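# Sort loose seals into bins by size

## Task

Put each loose seal into the bin that matches its size. A seal only counts if it stays in its bin on its own at the end, not because a gripper holds it there. When finished, open the grippers and pull the arms away.

## Robot and tools

Robot: two 6-joint arms, left_arm and right_arm, each ending in a parallel two-finger gripper with a wrist camera. Base roots in the scene frame: left_arm at (+0.005, +0.274, 0) m, quat_wxyz (+0.997, 0, 0, +0.073); right_arm at (+0.025, -0.315, 0) m, quat_wxyz (+0.996, 0, 0, -0.089). Joint ranges in rad, base to hand: waist -2.880 to 2.880, shoulder 0.000 to 3.142, elbow 0.000 to 3.019, wrist pitch -1.693 to 1.571, wrist yaw -1.571 to 1.571, wrist roll -2.094 to 2.094. The elbow never quite straightens fully.

Frames: the scene frame has its origin on the tabletop midway between the arms, +z up, +x pointing out across the table, and left_arm on the +y side. The arm names say nothing about which side of a picture something is on. Each gripper has its own axes: the fingers extend along its +z and close along its y. The reported end_effector_position sits between the finger pads, roughly 1 cm short of the tips. Camera frames (wrist_camera_optical): +z looks forward, +x is image right, +y is image down.

The 14-number row (used by execute_actions and move): numbers 1-7 belong to left_arm, 8-14 to right_arm; each block is dx, dy, dz, rx, ry, rz, opening, all within [-1, 1]. The first six are an offset, not a pose, expressed in that gripper's own axes, measured from the gripper pose shown in the most recent result. If no result in this scene has shown it yet, or for the second and later calls inside one reply, the reference is where the gripper actually is when the motion starts. Scale: 1.0 equals 0.6 m of travel or 180 degrees; rx, ry, rz form a single rotation vector. Opening is absolute, not an offset: +1 means fully open (0.094 m), -1 means shut. Send all 14 numbers even if one arm should stay still.

execute_actions: argument actions is a list holding at most one item. An empty list commands nothing and returns the current state with pictures. An action item is {"rows": [...], "steps": n}: 1 to 15 rows, n from 9 to 15 (default 15), each step lasting 1/30 s; each row is applied for one step and the final row repeats to fill the rest. Every row is referenced to the same starting pose, so rows do not accumulate. A wait item is {"steps": n} with n up to 300, counted from the previous result, so time spent replying is included. Optional pictures (true/false) asks for camera images. The result of an action is captured 9 steps before it finishes; those last steps run while you compose the next reply. Within each step the command is clipped to 70 mm and 16 degrees from the measured hand pose, and afterwards the arm only continues to that clipped pose, so long moves need several calls. A refused call sends nothing.

move: target is one 14-number row as above (offsets from the same reference); speed is the path's top speed in m/s, 0.002 to 0.5, default 0.25, with rotation capped at twice that in rad/s. Both grippers follow straight paths that finish together, taking 0.5 to 10 s; at 10 s they stop even if short. Openings are sent when the move begins. Paths ignore obstacles and the other arm; the hand may lag, drift, or overshoot the speed, especially near full reach. The result adds a move: line giving the ending (done, off_target, moving, held, fault) and limits (paced means the commanded pose was clipped; held means a safety check blocked steps, after which the arm may lurch fast), plus each gripper's distance to its target, and pictures.



Result lines: the state line lists each gripper's position (m) and quat_wxyz in the scene frame; reported positions get less accurate at long reach. grip_measured is the finger opening on the command scale; the last joint value gives it in metres; each gripper's reading may be off by about 1 mm. A Hand target line (only when no steps are pending) shows where the controller is driving. pose unreachable means the clearance check altered or stopped a command; HELD flags steps that were not sent; FAULT marks an arm stop; MOTOR HOT appears at 85 °C, and at 100 °C the arm loses power and drops what it holds.

Practical advice: arms tend to finish a centimetre or so below the commanded height, and zero offsets pull back to the reference pose, which can let an arm sag over repeated calls. To keep an arm in place, put the correction back to the desired pose in the reply's first call and zeros afterwards, aiming higher if it still droops. To hold an object, command an opening about 0.03 below grip_measured; smaller differences grip more gently. Pads squeeze roughly 50-62 N, less on very thin parts. Camera intrinsics: cam_left_wrist fx=fy=281.979, cx=253.404, cy=251.99; cam_right_wrist fx=fy=264.886, cx=253.587, cy=252.104.

Cautions: the simulation keeps running while you reply. Faster motions and targets set deeper past a contact press harder, so approach slowly. Never let the arms collide or shove each other. Do not drop, slam, or push items hard, and never let anything leave the table. Random disturbances may tug a held seal or nudge loose ones; check before finishing. Finally release every seal and retract both grippers clear of the bins.

Each tool is called in YAML: its name, and indented under it one key for each argument.

## Session

execute_actions:
  actions: []

Scene clock: 0.00 s of 6900.00 s.
left_arm: end_effector_position=(+0.4428, +0.7638, +0.1718) grip_measured=+1.000 end_effector_quat_wxyz=(+0.218, -0.535, +0.598, +0.556) | right_arm: end_effector_position=(+0.5376, -0.1315, +0.2685) grip_measured=+1.000 end_effector_quat_wxyz=(+0.001, +0.609, -0.758, +0.235)
Joint positions: left_arm=[ 0.451  1.924  1.424 -0.399 -1.197 -0.396  0.094] | right_arm=[ 0.665  1.694  1.686 -1.47   0.465 -0.888  0.094]
Joint velocities: left_arm=[-0.005  0.005 -0.002 -0.002 -0.022  0.007  0.   ] | right_arm=[ 0.005 -0.005 -0.007 -0.007 -0.022 -0.037  0.   ]
Hand target (left_arm): +0.448, +0.767, +0.181; +0.227, -0.539, +0.592, +0.555
Hand target (right_arm): +0.543, -0.129, +0.287; +0.019, -0.604, +0.760, -0.239

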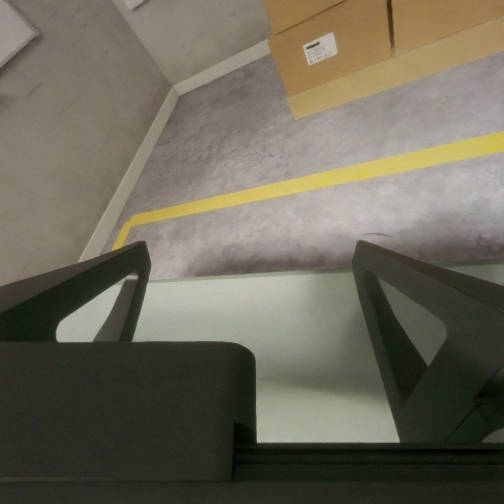

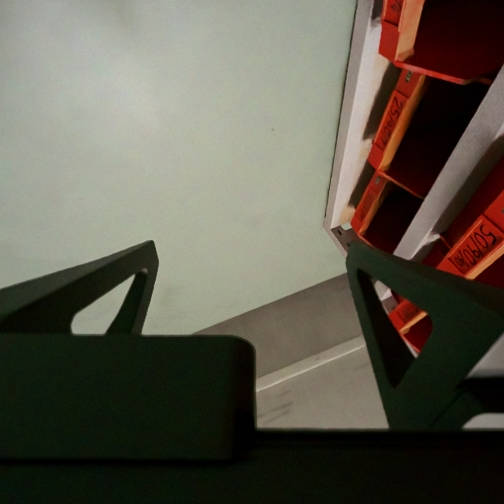

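move:
  target: [0.105,0.51,-0.986,0.504,0.016,0.245,1, 0.329,0.186,-0.212,0,0,0,1]
  speed: 0.3

Scene clock: 4.93 s of 6900.00 s.
left_arm: end_effector_position=(+0.3412, +0.1619, +0.4134) grip_measured=+1.000 end_effector_quat_wxyz=(+0.303, -0.003, +0.953, -0.000) | right_arm: end_effector_position=(+0.3527, -0.2487, +0.4050) grip_measured=+1.000 end_effector_quat_wxyz=(-0.047, +0.610, -0.752, +0.248)
Joint positions: left_arm=[-0.587  0.973  1.333 -1.363 -0.25  -0.375  0.094] | right_arm=[ 0.609  1.106  1.447 -1.679  0.458 -0.985  0.094]
Joint velocities: left_arm=[-0.015 -0.005 -0.002  0.012  0.007  0.081  0.   ] | right_arm=[-0.005 -0.005  0.012 -0.002  0.037 -0.007  0.   ]
Hand target (left_arm): +0.345, +0.159, +0.427; +0.308, -0.006, +0.951, -0.005
Hand target (right_arm): +0.350, -0.253, +0.401; +0.037, -0.614, +0.750, -0.245
Off the commanded pose (left_arm): 0.017 m, 1 deg.
Off the commanded pose (right_arm): 0.008 m, 6 deg.
joint sent to its limit (right arm) — the command would take joint 4 (wrist pitch) past its lower limit, so that joint was sent only as far as its limit.
Kept back: nothing.
move: off_target (left_arm, right_arm)

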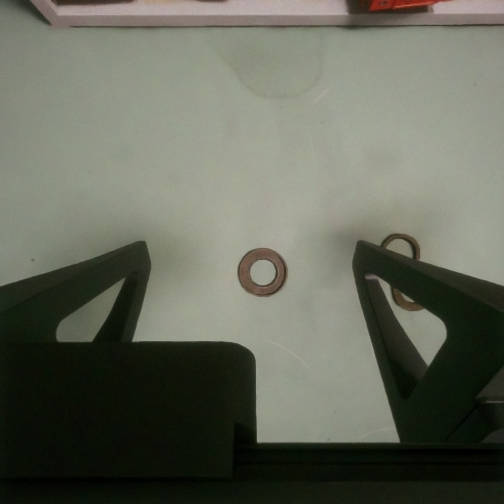

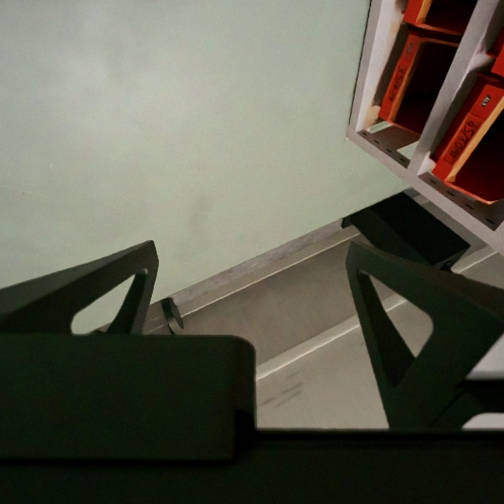

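move:
  target: [0.1,-0.3,0.02,0,0,0,1, 0,0,0,0,0,0,1]
  speed: 0.3

Scene clock: 7.50 s of 6900.00 s.
left_arm: end_effector_position=(+0.2939, -0.0147, +0.3483) grip_measured=+1.000 end_effector_quat_wxyz=(+0.294, +0.008, +0.956, +0.012) | right_arm: end_effector_position=(+0.3527, -0.2487, +0.4050) grip_measured=+1.000 end_effector_quat_wxyz=(-0.047, +0.610, -0.751, +0.248)
Joint positions: left_arm=[-1.134  1.195  1.333 -1.365 -0.5   -0.882  0.094] | right_arm=[ 0.609  1.106  1.447 -1.679  0.458 -0.986  0.094]
Joint velocities: left_arm=[-0.005 -0.005  0.007 -0.002  0.022 -0.066  0.   ] | right_arm=[-0.005  0.005  0.002  0.002  0.007  0.007  0.   ]
Hand target (left_arm): +0.297, -0.017, +0.371; +0.305, -0.002, +0.952, -0.003
Hand target (right_arm): +0.353, -0.249, +0.405; +0.047, -0.610, +0.752, -0.248
Off the commanded pose (left_arm): 0.022 m, 2 deg.
Off the commanded pose (right_arm): 0.000 m, 0 deg.
Kept back: nothing.
move: off_target (left_arm)

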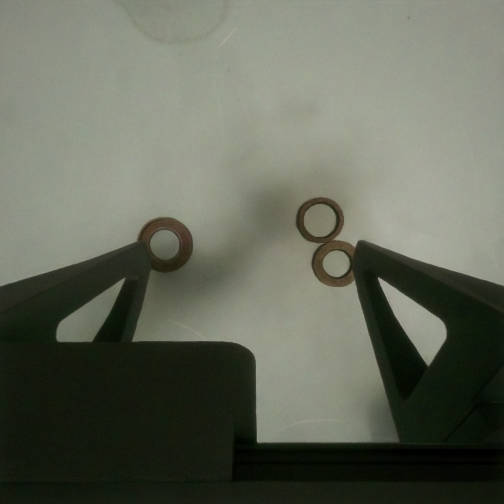

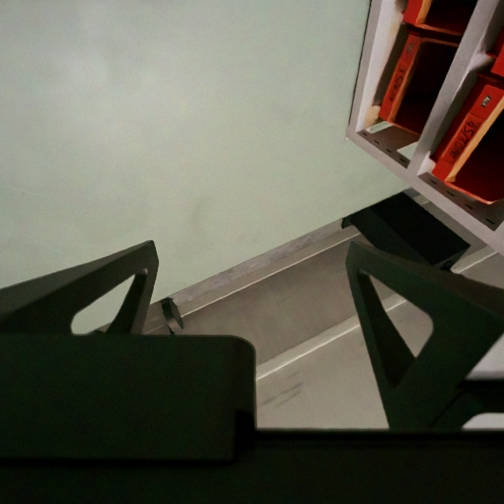

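zoom_image:
  camera: "cam_left_wrist"
  region: [130, 180, 370, 300]

move:
  target: [-0.1,0.03,0.12,0,-0.29,0,1, 0,0,0,0,0,0,1]
  speed: 0.3

Region (130, 180, 370, 300) of cam_left_wrist's 504x504 image, scaled by 2.100, with more detail than that image has.

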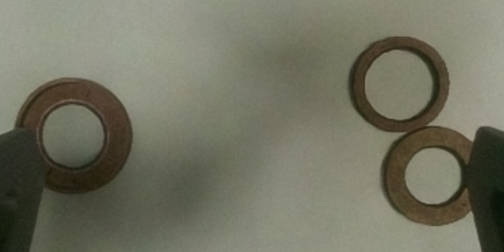

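Scene clock: 10.33 s of 6900.00 s.
left_arm: end_effector_position=(+0.3782, +0.0025, +0.3265) grip_measured=+1.000 end_effector_quat_wxyz=(+0.681, +0.007, +0.732, -0.004) | right_arm: end_effector_position=(+0.3527, -0.2487, +0.4050) grip_measured=+1.000 end_effector_quat_wxyz=(-0.047, +0.610, -0.751, +0.248)
Joint positions: left_arm=[-1.072  1.103  0.696  0.288 -0.907 -0.091  0.094] | right_arm=[ 0.609  1.106  1.447 -1.679  0.458 -0.986  0.094]
Joint velocities: left_arm=[ 0.015 -0.015  0.007 -0.017 -0.022 -0.037  0.   ] | right_arm=[-0.005 -0.005  0.022 -0.012 -0.007 -0.095  0.   ]
Hand target (left_arm): +0.383, +0.002, +0.321; +0.681, +0.009, +0.732, +0.001
Hand target (right_arm): +0.353, -0.249, +0.405; +0.047, -0.610, +0.751, -0.248
Off the commanded pose (left_arm): 0.007 m, 2 deg.
Off the commanded pose (right_arm): 0.000 m, 0 deg.
Kept back: nothing.
move: done

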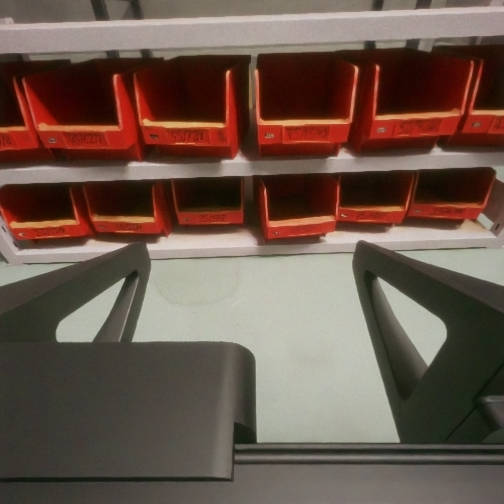

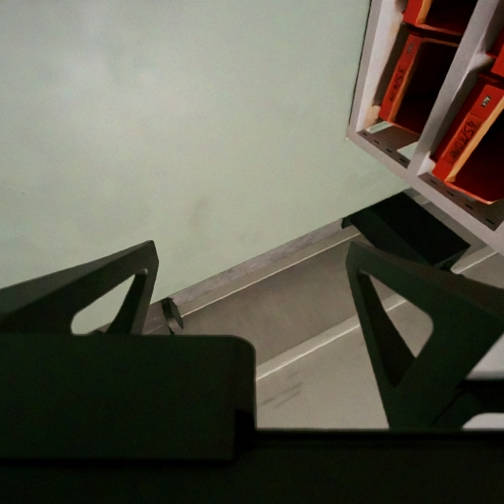

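zoom_image:
  camera: "cam_left_wrist"
  region: [0, 100, 252, 250]

zoom_image:
  camera: "cam_left_wrist"
  region: [252, 100, 504, 250]

Region (0, 100, 252, 250) of cam_left_wrist's 504x504 image, scaled by 2.000, with more detail than that image has; it fills the top 300 rows of this view, and the rest is white.

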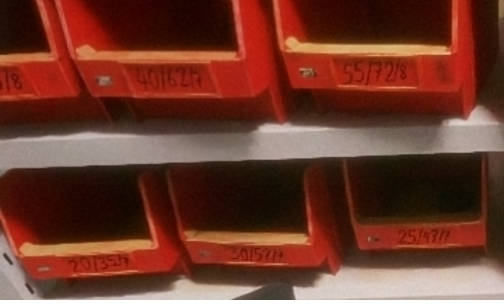

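Region (252, 100, 504, 250) of cam_left_wrist's 504x504 image, scaled by 2.000, with more detail than that image has; it fills the top 300 rows of this view, and the rest is white.

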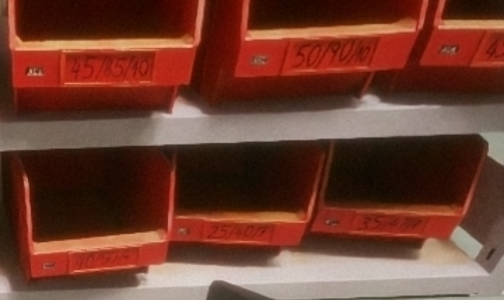

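move:
  target: [-0.03,0.73,0.2,0,0,0,1, -0.669,0.319,0.21,-0.1245,-0.2141,0.1441,-0.05]
  speed: 0.25

Scene clock: 18.40 s of 6900.00 s.
left_arm: end_effector_position=(+0.5008, +0.4301, +0.3178) grip_measured=+1.000 end_effector_quat_wxyz=(+0.661, -0.004, +0.750, -0.013) | right_arm: end_effector_position=(+0.3239, +0.1096, +0.1127) grip_measured=-0.049 end_effector_quat_wxyz=(+0.212, -0.481, +0.842, +0.122)
Joint positions: left_arm=[0.309 1.178 0.756 0.282 0.465 0.038 0.094] | right_arm=[ 1.121  1.514  1.013 -0.577 -0.046 -0.082  0.045]
Joint velocities: left_arm=[ 0.005 -0.024 -0.002  0.012 -0.037  0.037  0.   ] | right_arm=[-0.005  0.005 -0.022  0.012 -0.051 -0.051  0.   ]
Hand target (left_arm): +0.511, +0.434, +0.344; +0.680, +0.008, +0.733, -0.003
Hand target (right_arm): +0.323, +0.113, +0.118; +0.221, -0.474, +0.843, +0.130
Off the commanded pose (left_arm): 0.022 m, 3 deg.
Off the commanded pose (right_arm): 0.010 m, 2 deg.
Kept back: nothing.
After step 90, 2.67 s passed at rest.
move: off_target (left_arm)

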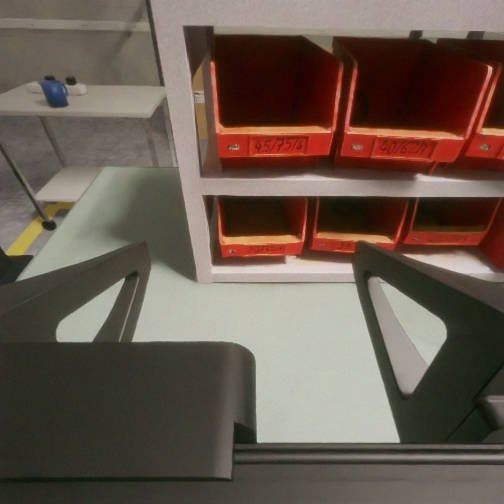

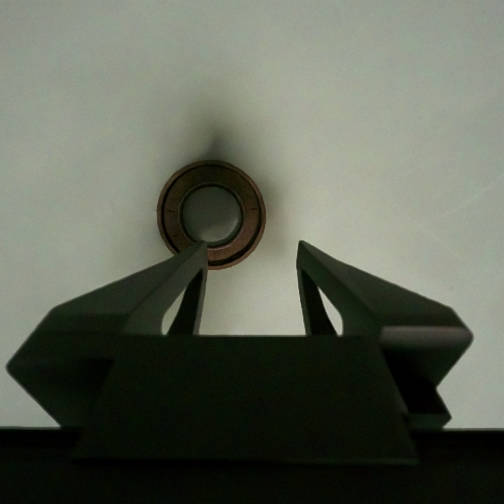

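move:
  target: [-0.04,0.006,0.012,0,-0.01,0,1, 0.028,0.003,0.117,0,0,0,-0.05]
  speed: 0.1

Scene clock: 21.57 s of 6900.00 s.
left_arm: end_effector_position=(+0.5008, +0.4301, +0.3178) grip_measured=+1.000 end_effector_quat_wxyz=(+0.661, -0.008, +0.750, -0.016) | right_arm: end_effector_position=(+0.3339, +0.1233, +0.0435) grip_measured=-0.049 end_effector_quat_wxyz=(+0.207, -0.480, +0.844, +0.120)
Joint positions: left_arm=[0.309 1.178 0.756 0.282 0.465 0.029 0.094] | right_arm=[ 1.121  1.666  0.987 -0.411 -0.045 -0.079  0.045]
Joint velocities: left_arm=[-0.015 -0.005  0.012 -0.002 -0.037 -0.022  0.   ] | right_arm=[ 0.005 -0.005 -0.007 -0.007 -0.007  0.007 -0.001]
Hand target (left_arm): +0.510, +0.433, +0.341; +0.673, -0.004, +0.739, -0.013
Hand target (right_arm): +0.332, +0.126, +0.043; +0.212, -0.481, +0.842, +0.122
Off the commanded pose (left_arm): 0.025 m, 2 deg.
Off the commanded pose (right_arm): 0.004 m, 1 deg.
Kept back: nothing.
move: off_target (left_arm)

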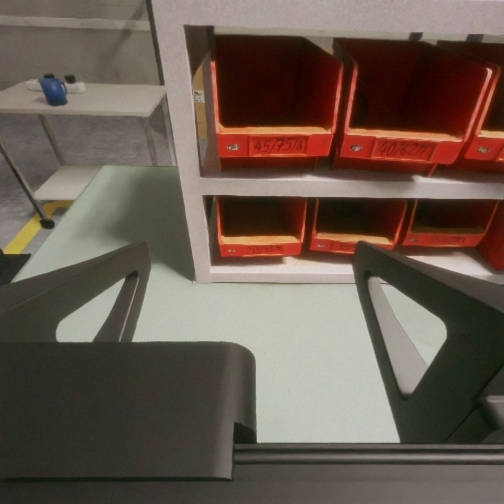

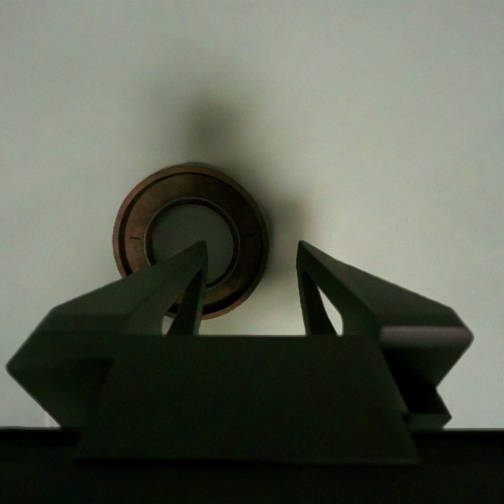

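move:
  target: [-0.04,0.006,0.012,0,-0.01,0,1, 0.023,0.003,0.043,0,0,0,-0.05]
  speed: 0.04

Scene clock: 23.13 s of 6900.00 s.
left_arm: end_effector_position=(+0.5008, +0.4301, +0.3178) grip_measured=+1.000 end_effector_quat_wxyz=(+0.661, -0.011, +0.750, -0.019) | right_arm: end_effector_position=(+0.3338, +0.1231, +0.0179) grip_measured=-0.049 end_effector_quat_wxyz=(+0.205, -0.480, +0.845, +0.119)
Joint positions: left_arm=[0.309 1.178 0.756 0.282 0.465 0.019 0.094] | right_arm=[ 1.121  1.714  0.968 -0.349 -0.045 -0.079  0.045]
Joint velocities: left_arm=[-0.015 -0.005  0.002 -0.017  0.007 -0.022  0.   ] | right_arm=[-0.005 -0.015  0.002  0.007 -0.022 -0.095 -0.   ]
Hand target (left_arm): +0.510, +0.433, +0.341; +0.673, -0.008, +0.739, -0.016
Hand target (right_arm): +0.332, +0.124, +0.014; +0.207, -0.480, +0.844, +0.120
Off the commanded pose (left_arm): 0.025 m, 2 deg.
Off the commanded pose (right_arm): 0.004 m, 0 deg.
Kept back: nothing.
move: off_target (left_arm)

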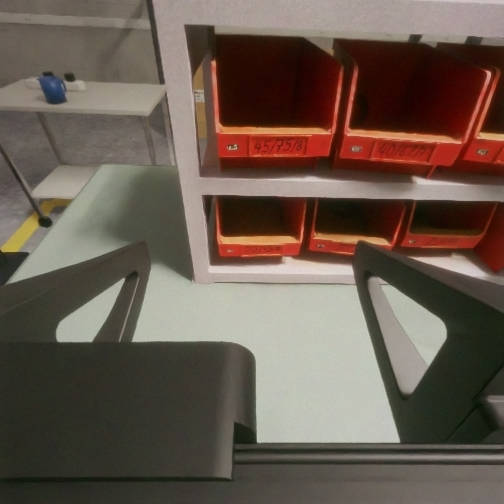

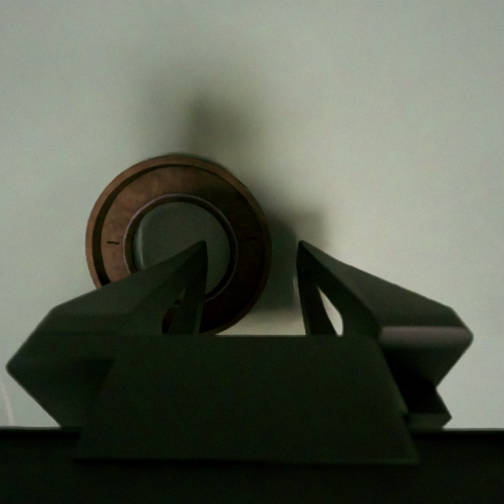

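execute_actions:
  actions:
    - {"rows": [[-0.04,0.006,0.012,0,0,0,1, 0.005,0,0.01,0,0,0,-0.05]], "steps": 12}

execute_actions:
  actions:
    - {"rows": [[-0.04,0.006,0.012,0,0,0,1, 0.005,0,0.01,0,0,0,-0.6]], "steps": 15}

execute_actions:
  actions: []

Scene clock: 23.57 s of 6900.00 s.
left_arm: end_effector_position=(+0.5011, +0.4302, +0.3150) grip_measured=+1.000 end_effector_quat_wxyz=(+0.653, -0.015, +0.757, -0.023) | right_arm: end_effector_position=(+0.3337, +0.1230, +0.0173) grip_measured=-0.049 end_effector_quat_wxyz=(+0.204, -0.480, +0.845, +0.119)
Joint positions: left_arm=[0.309 1.178 0.764 0.249 0.465 0.019 0.094] | right_arm=[ 1.121  1.715  0.968 -0.349 -0.045 -0.079  0.045]
Joint velocities: left_arm=[ 0.005 -0.015  0.046 -0.256 -0.007 -0.022  0.   ] | right_arm=[-0.005  0.015 -0.017  0.012 -0.081 -0.007  0.001]
Steps of this call (steps 1 to 10: nothing new was sent; steps 11 to 13: the first 3 steps of this action). Readings (end_effector_position):
11: left_arm (+0.5008, +0.4301, +0.3169) | right_arm (+0.3338, +0.1231, +0.0177)
12: left_arm (+0.5010, +0.4302, +0.3158) | right_arm (+0.3337, +0.1230, +0.0175)
13: the state above

Scene clock: 24.07 s of 6900.00 s.
left_arm: end_effector_position=(+0.5022, +0.4307, +0.3127) grip_measured=+1.000 end_effector_quat_wxyz=(+0.639, -0.021, +0.769, -0.030) | right_arm: end_effector_position=(+0.3336, +0.1230, +0.0150) grip_measured=-0.585 end_effector_quat_wxyz=(+0.203, -0.480, +0.845, +0.118)
Joint positions: left_arm=[0.309 1.178 0.783 0.19  0.465 0.019 0.094] | right_arm=[ 1.121  1.72   0.968 -0.346 -0.046 -0.079  0.02 ]
Joint velocities: left_arm=[ 0.005  0.005  0.012 -0.051 -0.022 -0.007  0.   ] | right_arm=[-0.005 -0.005  0.007  0.012  0.066 -0.037 -0.001]
Off your previous action's commanded pose (left_arm): 0.028 m, 2 deg at its last step (step 9 of this call).
Off your previous action's commanded pose (right_arm): 0.004 m, 0 deg at its last step (step 9 of this call).
Steps of this call (steps 1 to 9: the last 9 steps of your previous action; steps 10 to 15: the first 6 steps of this action, its rows measured from where the robot was after step 9). Readings (end_effector_position):
9: left_arm (+0.5015, +0.4304, +0.3144) | right_arm (+0.3335, +0.1227, +0.0153)
10: left_arm (+0.5015, +0.4304, +0.3138) | right_arm (+0.3335, +0.1227, +0.0153)
11: left_arm (+0.5016, +0.4305, +0.3128) | right_arm (+0.3334, +0.1227, +0.0151)
13: left_arm (+0.5019, +0.4306, +0.3122) | right_arm (+0.3336, +0.1230, +0.0152)
15: the state above

Scene clock: 24.37 s of 6900.00 s.
left_arm: end_effector_position=(+0.5023, +0.4308, +0.3127) grip_measured=+1.000 end_effector_quat_wxyz=(+0.638, -0.022, +0.769, -0.030) | right_arm: end_effector_position=(+0.3336, +0.1230, +0.0150) grip_measured=-0.585 end_effector_quat_wxyz=(+0.203, -0.480, +0.845, +0.118)
Joint positions: left_arm=[0.309 1.178 0.784 0.186 0.465 0.019 0.094] | right_arm=[ 1.121  1.72   0.968 -0.346 -0.046 -0.079  0.02 ]
Joint velocities: left_arm=[-0.015 -0.015  0.002 -0.002 -0.007  0.037  0.   ] | right_arm=[-0.005  0.005 -0.007  0.007  0.007 -0.022 -0.001]
Hand target (left_arm): +0.511, +0.434, +0.337; +0.649, -0.017, +0.760, -0.025
Hand target (right_arm): +0.333, +0.123, +0.009; +0.203, -0.480, +0.845, +0.118
Off the commanded pose (left_arm): 0.026 m, 2 deg.
Off the commanded pose (right_arm): 0.006 m, 0 deg.
Kept back: nothing.
Steps of this call (steps 1 to 9: the last 9 steps of your previous action). Readings (end_effector_position):
1: left_arm (+0.5023, +0.4308, +0.3130) | right_arm (+0.3336, +0.1230, +0.0150)
2: left_arm (+0.5023, +0.4308, +0.3130) | right_arm (+0.3336, +0.1230, +0.0150)
4: left_arm (+0.5023, +0.4308, +0.3129) | right_arm (+0.3336, +0.1230, +0.0150)
8: left_arm (+0.5023, +0.4308, +0.3127) | right_arm (+0.3336, +0.1230, +0.0150)
9: the state above

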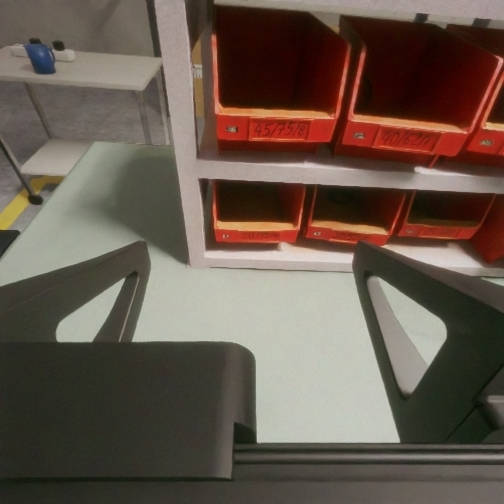

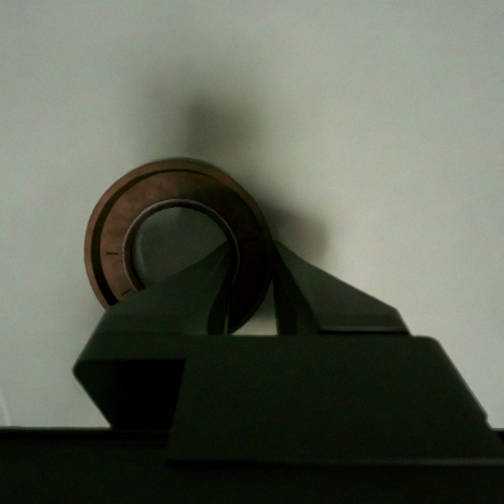

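move:
  target: [0.147,-0.385,-0.213,-0.016,0.284,0.019,-0.1, 0.021,-0.78,-0.651,0.268,-0.252,0.207,-0.62]
  speed: 0.22

Scene clock: 31.07 s of 6900.00 s.
left_arm: end_effector_position=(+0.3449, +0.2052, +0.2448) grip_measured=-0.097 end_effector_quat_wxyz=(+0.235, +0.003, +0.972, +0.012) | right_arm: end_effector_position=(+0.6229, -0.2759, +0.3076) grip_measured=-0.595 end_effector_quat_wxyz=(+0.586, -0.013, +0.810, -0.001)
Joint positions: left_arm=[-0.416  0.95   0.913 -1.08  -0.144 -0.23   0.042] | right_arm=[0.264 1.354 1.006 0.03  0.068 0.004 0.019]
Joint velocities: left_arm=[-0.005  0.005  0.007 -0.002 -0.037  0.037 -0.   ] | right_arm=[-0.005 -0.005  0.007 -0.012 -0.095  0.007 -0.   ]
Hand target (left_arm): +0.355, +0.201, +0.264; +0.247, +0.001, +0.969, +0.009
Hand target (right_arm): +0.639, -0.277, +0.358; +0.625, -0.002, +0.781, +0.006
Off the commanded pose (left_arm): 0.028 m, 2 deg.
Off the commanded pose (right_arm): 0.050 m, 5 deg.
Kept back: nothing.
After step 90, 0.10 s passed at rest.
move: off_target (left_arm, right_arm); limits=paced

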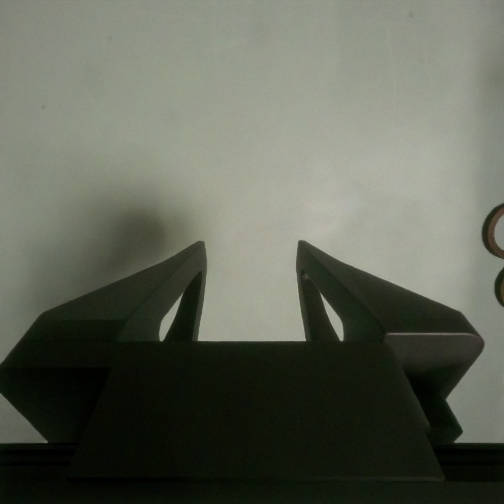

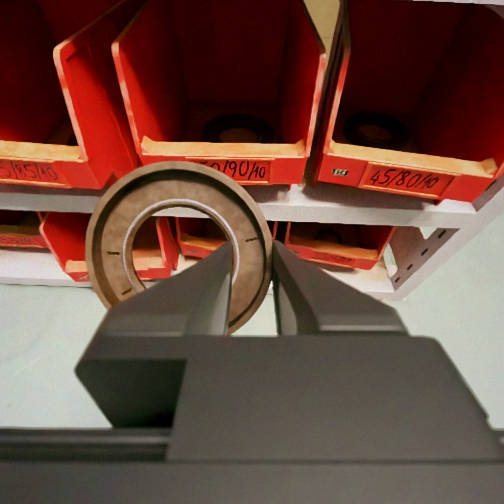

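move:
  target: [0.076,-0.49,0.148,0,0,0,-0.1, -0.117,-0.008,0.062,0,-0.035,0,-0.63]
  speed: 0.2

Scene clock: 39.00 s of 6900.00 s.
left_arm: end_effector_position=(+0.3282, -0.0702, +0.1278) grip_measured=-0.097 end_effector_quat_wxyz=(+0.225, +0.012, +0.974, +0.027) | right_arm: end_effector_position=(+0.6559, -0.2734, +0.3076) grip_measured=-0.595 end_effector_quat_wxyz=(+0.588, -0.015, +0.809, +0.003)
Joint positions: left_arm=[-1.103  1.508  1.079 -0.907 -0.396 -0.885  0.042] | right_arm=[0.26  1.44  1.09  0.035 0.057 0.005 0.019]
Joint velocities: left_arm=[ 0.005 -0.005 -0.007 -0.007  0.022 -0.051 -0.   ] | right_arm=[-0.015 -0.005 -0.022 -0.017  0.066 -0.007  0.   ]
Hand target (left_arm): +0.339, -0.087, +0.141; +0.239, +0.004, +0.971, +0.009
Hand target (right_arm): +0.674, -0.278, +0.362; +0.630, -0.014, +0.776, -0.000
Off the commanded pose (left_arm): 0.025 m, 2 deg.
Off the commanded pose (right_arm): 0.061 m, 6 deg.
Kept back: nothing.
After step 90, 2.90 s passed at rest.
move: off_target (left_arm, right_arm)

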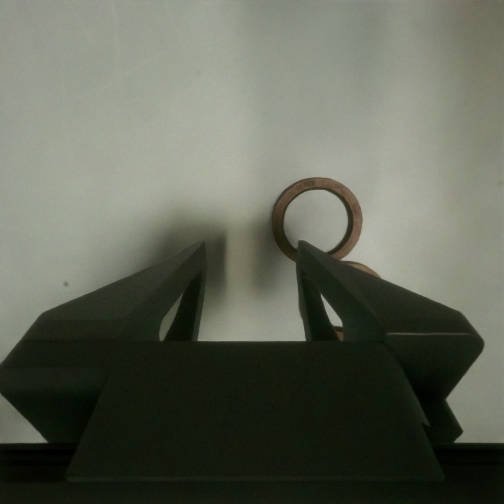

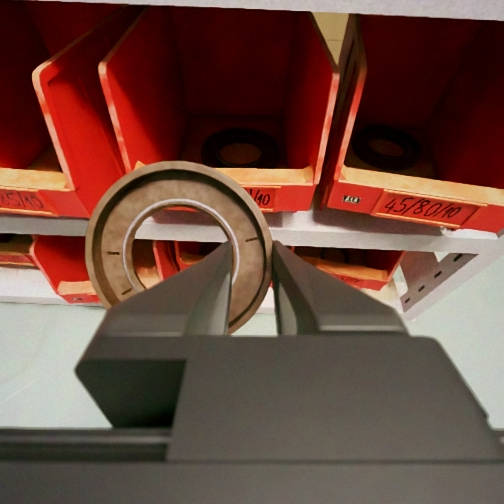

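zoom_image:
  camera: "cam_left_wrist"
  region: [250, 160, 400, 290]

move:
  target: [0.06,-0.02,0.0,0,0,0,-0.1, -0.171,-0.016,-0.014,0,-0.056,0,-0.63]
  speed: 0.1

Region (250, 160, 400, 290) of cam_left_wrist's 504x504 image, scaled by 3.360, with more detail than that image has; it fills the top 437 rows of this view, and the rest is white.

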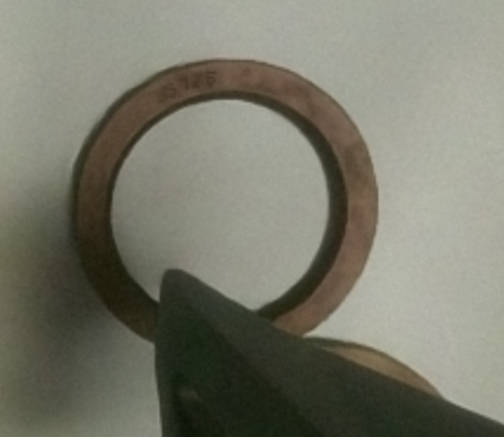

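Scene clock: 42.17 s of 6900.00 s.
left_arm: end_effector_position=(+0.2969, -0.0766, +0.1125) grip_measured=-0.097 end_effector_quat_wxyz=(+0.222, +0.013, +0.975, +0.031) | right_arm: end_effector_position=(+0.6670, -0.2740, +0.3451) grip_measured=-0.595 end_effector_quat_wxyz=(+0.619, -0.015, +0.785, +0.009)
Joint positions: left_arm=[-1.173  1.508  1.038 -0.907 -0.411 -0.96   0.042] | right_arm=[0.254 1.438 1.14  0.062 0.042 0.005 0.019]
Joint velocities: left_arm=[-0.005  0.005 -0.002 -0.022  0.037 -0.139  0.   ] | right_arm=[-0.015 -0.005 -0.002 -0.027 -0.037  0.051  0.   ]
Hand target (left_arm): +0.296, -0.080, +0.112; +0.225, +0.012, +0.974, +0.026
Hand target (right_arm): +0.674, -0.280, +0.407; +0.657, -0.015, +0.754, +0.004
Off the commanded pose (left_arm): 0.005 m, 1 deg.
Off the commanded pose (right_arm): 0.064 m, 6 deg.
Kept back: nothing.
move: off_target (right_arm); limits=paced

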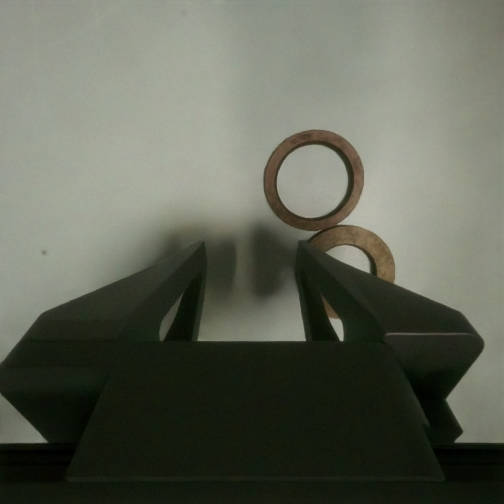

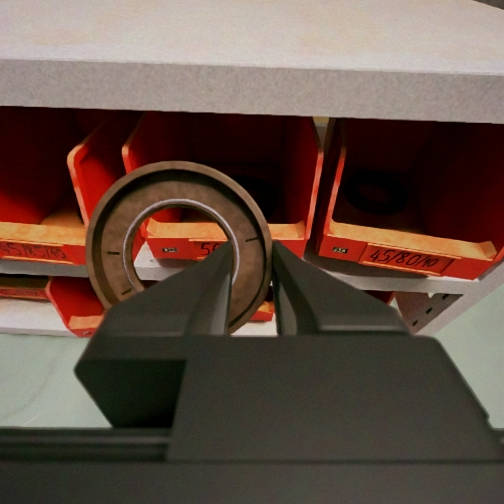

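move:
  target: [0.04,-0.035,0.04,0,0,0,-0.1, -0.105,-0.012,0.05,0,-0.03,0,-0.63]
  speed: 0.06

Scene clock: 46.10 s of 6900.00 s.
left_arm: end_effector_position=(+0.2868, -0.0915, +0.0899) grip_measured=-0.097 end_effector_quat_wxyz=(+0.223, +0.012, +0.974, +0.028) | right_arm: end_effector_position=(+0.6925, -0.2735, +0.3480) grip_measured=-0.595 end_effector_quat_wxyz=(+0.622, -0.017, +0.783, +0.012)
Joint positions: left_arm=[-1.211  1.556  1.026 -0.856 -0.417 -1.002  0.042] | right_arm=[0.248 1.501 1.211 0.061 0.029 0.005 0.019]
Joint velocities: left_arm=[-0.005 -0.005 -0.002 -0.007 -0.007 -0.066 -0.   ] | right_arm=[-0.005 -0.015 -0.017  0.007 -0.007  0.022 -0.001]
Hand target (left_arm): +0.285, -0.095, +0.079; +0.222, +0.013, +0.975, +0.031
Hand target (right_arm): +0.706, -0.279, +0.399; +0.656, -0.015, +0.755, +0.009
Off the commanded pose (left_arm): 0.011 m, 0 deg.
Off the commanded pose (right_arm): 0.055 m, 5 deg.
Kept back: nothing.
move: off_target (left_arm, right_arm)

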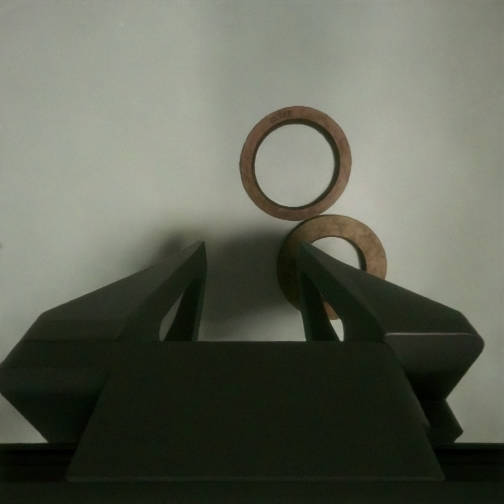

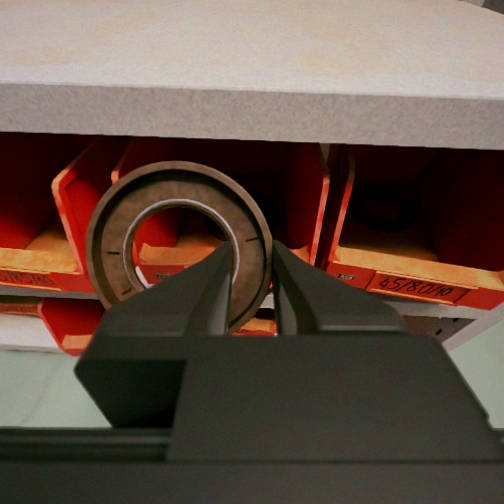

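execute_actions:
  actions: []

Scene clock: 47.77 s of 6900.00 s.
left_arm: end_effector_position=(+0.2868, -0.0915, +0.0899) grip_measured=-0.097 end_effector_quat_wxyz=(+0.223, +0.012, +0.974, +0.028) | right_arm: end_effector_position=(+0.6925, -0.2735, +0.3480) grip_measured=-0.595 end_effector_quat_wxyz=(+0.622, -0.017, +0.783, +0.012)
Joint positions: left_arm=[-1.211  1.556  1.026 -0.856 -0.417 -1.002  0.042] | right_arm=[0.248 1.501 1.211 0.061 0.029 0.005 0.019]
Joint velocities: left_arm=[ 0.005 -0.005 -0.002 -0.007  0.037  0.007 -0.   ] | right_arm=[ 0.005 -0.005  0.002 -0.002  0.022  0.022 -0.   ]
Hand target (left_arm): +0.285, -0.095, +0.079; +0.222, +0.013, +0.975, +0.031
Hand target (right_arm): +0.706, -0.279, +0.399; +0.656, -0.015, +0.755, +0.009
Off the commanded pose (left_arm): 0.011 m, 0 deg.
Off the commanded pose (right_arm): 0.055 m, 5 deg.
Kept back: nothing.
Steps of this call (steps 1 to 50: nothing new was sent). Readings (end_effector_position):
1: left_arm (+0.2868, -0.0915, +0.0899) | right_arm (+0.6925, -0.2735, +0.3480)
2: left_arm (+0.2868, -0.0915, +0.0899) | right_arm (+0.6925, -0.2735, +0.3480)
4: left_arm (+0.2868, -0.0915, +0.0899) | right_arm (+0.6925, -0.2735, +0.3480)
8: left_arm (+0.2868, -0.0915, +0.0899) | right_arm (+0.6925, -0.2735, +0.3480)
50: the state above

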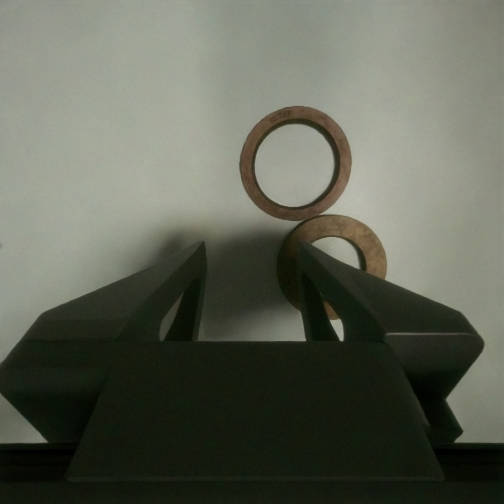

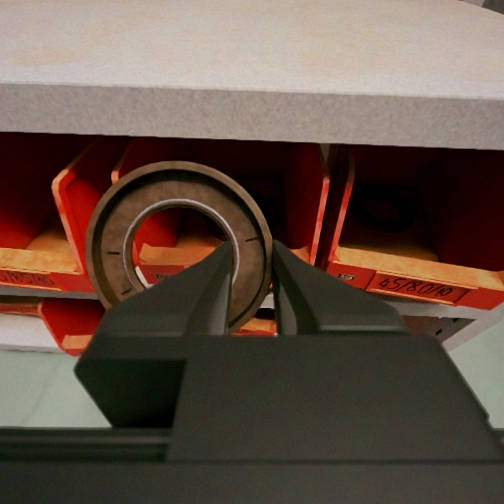

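execute_actions:
  actions:
    - {"rows": [[0.0765,-0.046,0.074,0,0,0,-0.1,-0.100,-0.015,0.011,0,-0.03,0,-0.63],[0.0765,-0.046,0.074,0,0,0,-0.1,-0.1015,-0.015,0.018,0,-0.03,0,-0.63],[0.0765,-0.046,0.074,0,0,0,-0.1,-0.103,-0.015,0.024,0,-0.03,0,-0.63],[0.0765,-0.046,0.074,0,0,0,-0.1,-0.1045,-0.015,0.031,0,-0.03,0,-0.63],[0.0765,-0.046,0.074,0,0,0,-0.1,-0.106,-0.015,0.037,0,-0.03,0,-0.63],[0.0765,-0.046,0.074,0,0,0,-0.1,-0.1075,-0.015,0.044,0,-0.03,0,-0.63],[0.0765,-0.046,0.074,0,0,0,-0.1,-0.109,-0.015,0.050,0,-0.03,0,-0.63],[0.0765,-0.046,0.074,0,0,0,-0.1,-0.1105,-0.015,0.057,0,-0.03,0,-0.63],[0.0765,-0.046,0.074,0,0,0,-0.1,-0.112,-0.015,0.063,0,-0.03,0,-0.63],[0.0765,-0.046,0.074,0,0,0,-0.1,-0.1135,-0.015,0.070,0,-0.03,0,-0.63],[0.0765,-0.046,0.074,0,0,0,-0.1,-0.115,-0.015,0.076,0,-0.03,0,-0.63],[0.0765,-0.046,0.074,0,0,0,-0.1,-0.1165,-0.015,0.083,0,-0.03,0,-0.63],[0.0765,-0.046,0.074,0,0,0,-0.1,-0.118,-0.015,0.089,0,-0.03,0,-0.63],[0.0765,-0.046,0.074,0,0,0,-0.1,-0.119,-0.015,0.092,0,-0.03,0,-0.63]], "steps": 15}
  pictures: true

Scene clock: 54.63 s of 6900.00 s.
left_arm: end_effector_position=(+0.2659, -0.1100, +0.0477) grip_measured=-0.097 end_effector_quat_wxyz=(+0.226, +0.019, +0.974, +0.023) | right_arm: end_effector_position=(+0.7019, -0.2742, +0.3534) grip_measured=-0.595 end_effector_quat_wxyz=(+0.626, -0.019, +0.780, +0.016)
Joint positions: left_arm=[-1.274  1.635  0.991 -0.755 -0.428 -1.051  0.042] | right_arm=[0.243 1.521 1.241 0.061 0.015 0.005 0.019]
Joint velocities: left_arm=[-0.308  0.542 -0.095  0.105 -0.051 -0.095 -0.   ] | right_arm=[-0.034  0.259  0.349 -0.007  0.022  0.007 -0.   ]
Steps of this call (steps 1 to 90: nothing new was sent; then 3.67 s passed at rest; steps 91 to 96: the first 6 steps of this action). Readings (end_effector_position):
91: left_arm (+0.2866, -0.0930, +0.0871) | right_arm (+0.6925, -0.2730, +0.3480)
92: left_arm (+0.2862, -0.0981, +0.0834) | right_arm (+0.6927, -0.2726, +0.3482)
94: left_arm (+0.2769, -0.1060, +0.0665) | right_arm (+0.6956, -0.2732, +0.3498)
96: the state above

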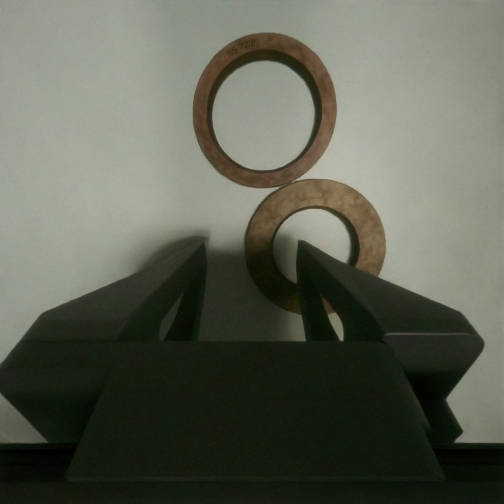

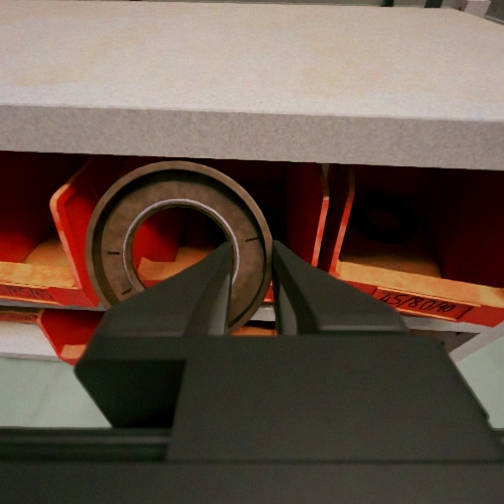

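execute_actions:
  actions:
    - {"steps": 15}
  pictures: true

Scene clock: 55.13 s of 6900.00 s.
left_arm: end_effector_position=(+0.2588, -0.1108, +0.0269) grip_measured=-0.097 end_effector_quat_wxyz=(+0.219, +0.020, +0.975, +0.036) | right_arm: end_effector_position=(+0.7432, -0.2732, +0.3461) grip_measured=-0.629 end_effector_quat_wxyz=(+0.622, -0.020, +0.782, +0.017)
Joint positions: left_arm=[-1.288  1.681  0.987 -0.743 -0.428 -1.072  0.042] | right_arm=[0.239 1.629 1.357 0.045 0.009 0.003 0.017]
Joint velocities: left_arm=[-0.005 -0.005  0.002 -0.022  0.037 -0.022 -0.001] | right_arm=[-0.005  0.015  0.007 -0.002 -0.022  0.007 -0.   ]
Hand target (left_arm): +0.263, -0.115, +0.029; +0.223, +0.012, +0.974, +0.027
Hand target (right_arm): +0.753, -0.279, +0.403; +0.658, -0.016, +0.752, +0.013
Off the commanded pose (left_arm): 0.007 m, 1 deg.
Off the commanded pose (right_arm): 0.062 m, 5 deg.
Kept back: nothing.
Steps of this call (steps 1 to 9: the last 9 steps of your previous action; steps 10 to 15: nothing new was sent). Readings (end_effector_position):
1: left_arm (+0.2620, -0.1108, +0.0399) | right_arm (+0.7060, -0.2747, +0.3552)
2: left_arm (+0.2596, -0.1108, +0.0337) | right_arm (+0.7105, -0.2749, +0.3567)
4: left_arm (+0.2583, -0.1100, +0.0273) | right_arm (+0.7192, -0.2750, +0.3576)
8: left_arm (+0.2587, -0.1106, +0.0269) | right_arm (+0.7287, -0.2737, +0.3503)
15: the state above

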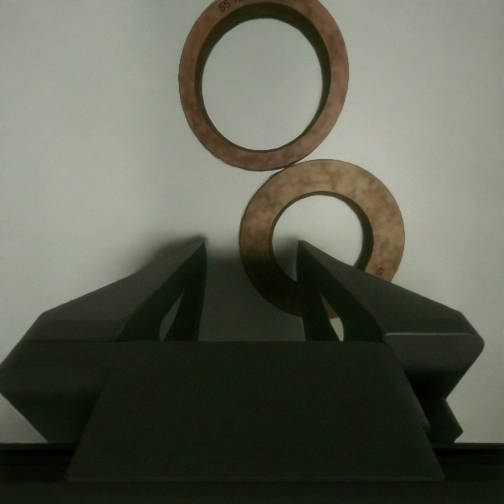

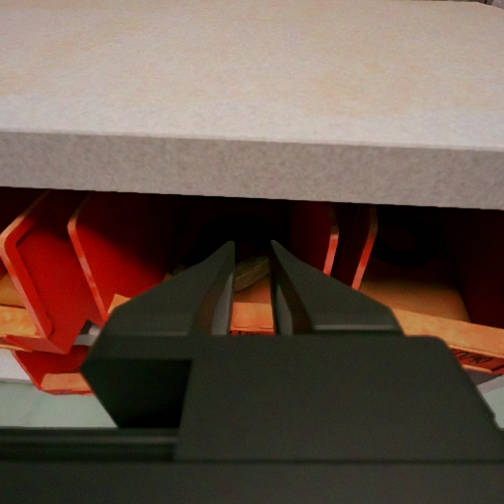

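execute_actions:
  actions:
    - {"rows": [[0.0065,-0.005,0.021,0,0,0,-0.1,-0.075,0,-0.03,0,-0.03,0,-0.63],[0.0065,-0.005,0.021,0,0,0,-0.1,-0.075,0,-0.05,0,-0.03,0,-0.63],[0.0065,-0.005,0.021,0,0,0,-0.1,-0.07,0,-0.08,0,-0.03,0,-0.63],[0.0065,-0.005,0.021,0,0,0,-0.1,-0.06,0,-0.12,0,-0.03,0,-0.63]], "steps": 15}

execute_actions:
  actions:
    - {"steps": 12}
  pictures: true

Scene clock: 56.57 s of 6900.00 s.
left_arm: end_effector_position=(+0.2601, -0.1136, +0.0263) grip_measured=-0.097 end_effector_quat_wxyz=(+0.222, +0.018, +0.974, +0.030) | right_arm: end_effector_position=(+0.7111, -0.2752, +0.3524) grip_measured=-0.629 end_effector_quat_wxyz=(+0.627, -0.020, +0.778, +0.017)
Joint positions: left_arm=[-1.288  1.682  0.986 -0.725 -0.428 -1.073  0.042] | right_arm=[0.239 1.545 1.263 0.067 0.009 0.003 0.017]
Joint velocities: left_arm=[-0.005  0.005 -0.007  0.022  0.007 -0.022 -0.001] | right_arm=[-0.024 -0.845 -0.813 -0.002  0.081  0.022 -0.001]
Steps of this call (steps 1 to 37: nothing new was sent; steps 38 to 43: the first 6 steps of this action). Readings (end_effector_position):
38: left_arm (+0.2590, -0.1112, +0.0269) | right_arm (+0.7438, -0.2731, +0.3502)
39: left_arm (+0.2594, -0.1120, +0.0268) | right_arm (+0.7430, -0.2732, +0.3514)
41: left_arm (+0.2599, -0.1132, +0.0266) | right_arm (+0.7329, -0.2738, +0.3526)
43: the state above

Scene clock: 56.97 s of 6900.00 s.
left_arm: end_effector_position=(+0.2602, -0.1138, +0.0262) grip_measured=-0.097 end_effector_quat_wxyz=(+0.222, +0.018, +0.974, +0.029) | right_arm: end_effector_position=(+0.6786, -0.2772, +0.4000) grip_measured=-0.629 end_effector_quat_wxyz=(+0.656, -0.019, +0.754, +0.018)
Joint positions: left_arm=[-1.288  1.683  0.986 -0.724 -0.428 -1.073  0.042] | right_arm=[0.239 1.434 1.222 0.074 0.009 0.003 0.017]
Joint velocities: left_arm=[ 0.005 -0.005  0.002  0.002 -0.051 -0.022 -0.   ] | right_arm=[-0.015  0.034 -0.022 -0.012 -0.051 -0.007  0.   ]
Hand target (left_arm): +0.260, -0.112, +0.014; +0.219, +0.020, +0.975, +0.036
Hand target (right_arm): +0.681, -0.276, +0.398; +0.658, -0.020, +0.752, +0.018
Off the commanded pose (left_arm): 0.013 m, 1 deg.
Off the commanded pose (right_arm): 0.004 m, 0 deg.
Kept back: nothing.
Steps of this call (steps 1 to 9: the last 9 steps of your previous action; steps 10 to 12: nothing new was sent). Readings (end_effector_position):
1: left_arm (+0.2601, -0.1137, +0.0263) | right_arm (+0.7017, -0.2757, +0.3559)
2: left_arm (+0.2601, -0.1137, +0.0262) | right_arm (+0.6944, -0.2762, +0.3622)
4: left_arm (+0.2601, -0.1137, +0.0262) | right_arm (+0.6861, -0.2767, +0.3794)
8: left_arm (+0.2602, -0.1138, +0.0262) | right_arm (+0.6781, -0.2772, +0.4012)
12: the state above

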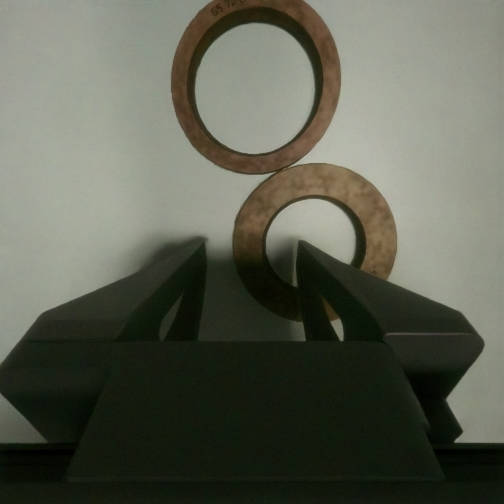

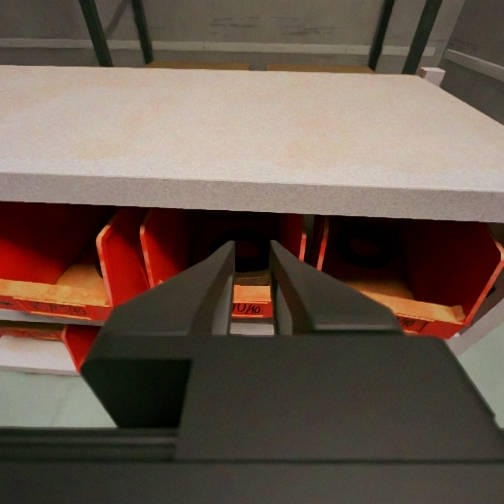

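execute_actions:
  actions:
    - {"rows": [[0.015,0,0.032,0,0,0,-0.1,0,-0.06,0,0,0,0,-0.3],[0.015,0,0.032,0,0,0,-0.1,0,-0.12,0,0,0,0,-0.3]], "steps": 12}

execute_actions:
  actions:
    - {"steps": 15}
  pictures: true

Scene clock: 58.13 s of 6900.00 s.
left_arm: end_effector_position=(+0.2607, -0.1150, +0.0229) grip_measured=-0.097 end_effector_quat_wxyz=(+0.226, +0.017, +0.974, +0.022) | right_arm: end_effector_position=(+0.6785, -0.2796, +0.3989) grip_measured=-0.313 end_effector_quat_wxyz=(+0.654, -0.045, +0.754, +0.050)
Joint positions: left_arm=[-1.288  1.684  0.974 -0.694 -0.428 -1.073  0.042] | right_arm=[ 0.205  1.436  1.222  0.074 -0.108  0.001  0.032]
Joint velocities: left_arm=[-0.015  0.034 -0.115  0.193 -0.081 -0.022 -0.   ] | right_arm=[-0.659 -0.015 -0.007 -0.007 -0.667 -0.022  0.022]
Steps of this call (steps 1 to 32: nothing new was sent; steps 33 to 35: the first 3 steps of this action). Readings (end_effector_position):
33: left_arm (+0.2603, -0.1141, +0.0254) | right_arm (+0.6790, -0.2750, +0.3988)
34: left_arm (+0.2608, -0.1152, +0.0245) | right_arm (+0.6786, -0.2736, +0.3988)
35: the state above

Scene clock: 58.63 s of 6900.00 s.
left_arm: end_effector_position=(+0.2605, -0.1142, +0.0186) grip_measured=-0.097 end_effector_quat_wxyz=(+0.226, +0.016, +0.974, +0.021) | right_arm: end_effector_position=(+0.6782, -0.3541, +0.3985) grip_measured=-0.301 end_effector_quat_wxyz=(+0.655, -0.010, +0.755, +0.019)
Joint positions: left_arm=[-1.288  1.69   0.967 -0.679 -0.429 -1.073  0.042] | right_arm=[ 0.084  1.437  1.222  0.074 -0.135 -0.003  0.033]
Joint velocities: left_arm=[ 0.005  0.005 -0.002 -0.002  0.037 -0.007  0.   ] | right_arm=[ 0.034 -0.015  0.002  0.012  0.007  0.095 -0.   ]
Hand target (left_arm): +0.260, -0.112, +0.006; +0.222, +0.018, +0.974, +0.029
Hand target (right_arm): +0.682, -0.349, +0.401; +0.656, -0.019, +0.754, +0.018
Off the commanded pose (left_arm): 0.014 m, 1 deg.
Off the commanded pose (right_arm): 0.007 m, 1 deg.
Kept back: nothing.
Steps of this call (steps 1 to 9: the last 9 steps of your previous action; steps 10 to 15: nothing new was sent). Readings (end_effector_position):
1: left_arm (+0.2604, -0.1143, +0.0211) | right_arm (+0.6789, -0.2932, +0.3989)
2: left_arm (+0.2601, -0.1136, +0.0195) | right_arm (+0.6792, -0.3096, +0.3990)
4: left_arm (+0.2602, -0.1135, +0.0185) | right_arm (+0.6788, -0.3420, +0.3987)
8: left_arm (+0.2605, -0.1142, +0.0186) | right_arm (+0.6774, -0.3668, +0.3985)
15: the state above

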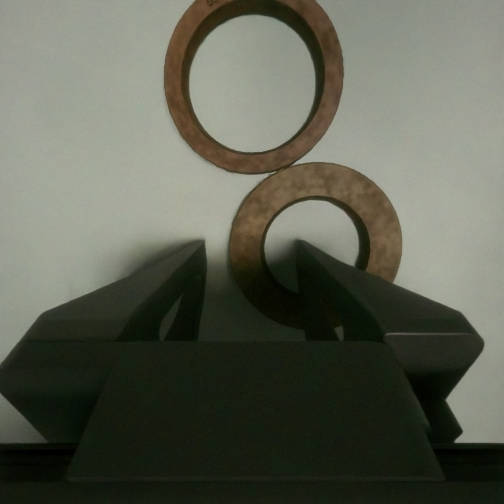

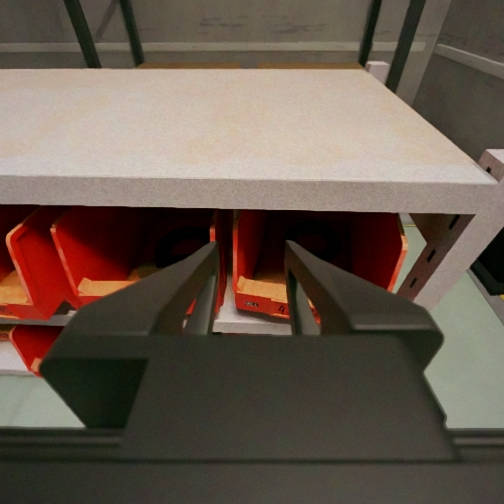

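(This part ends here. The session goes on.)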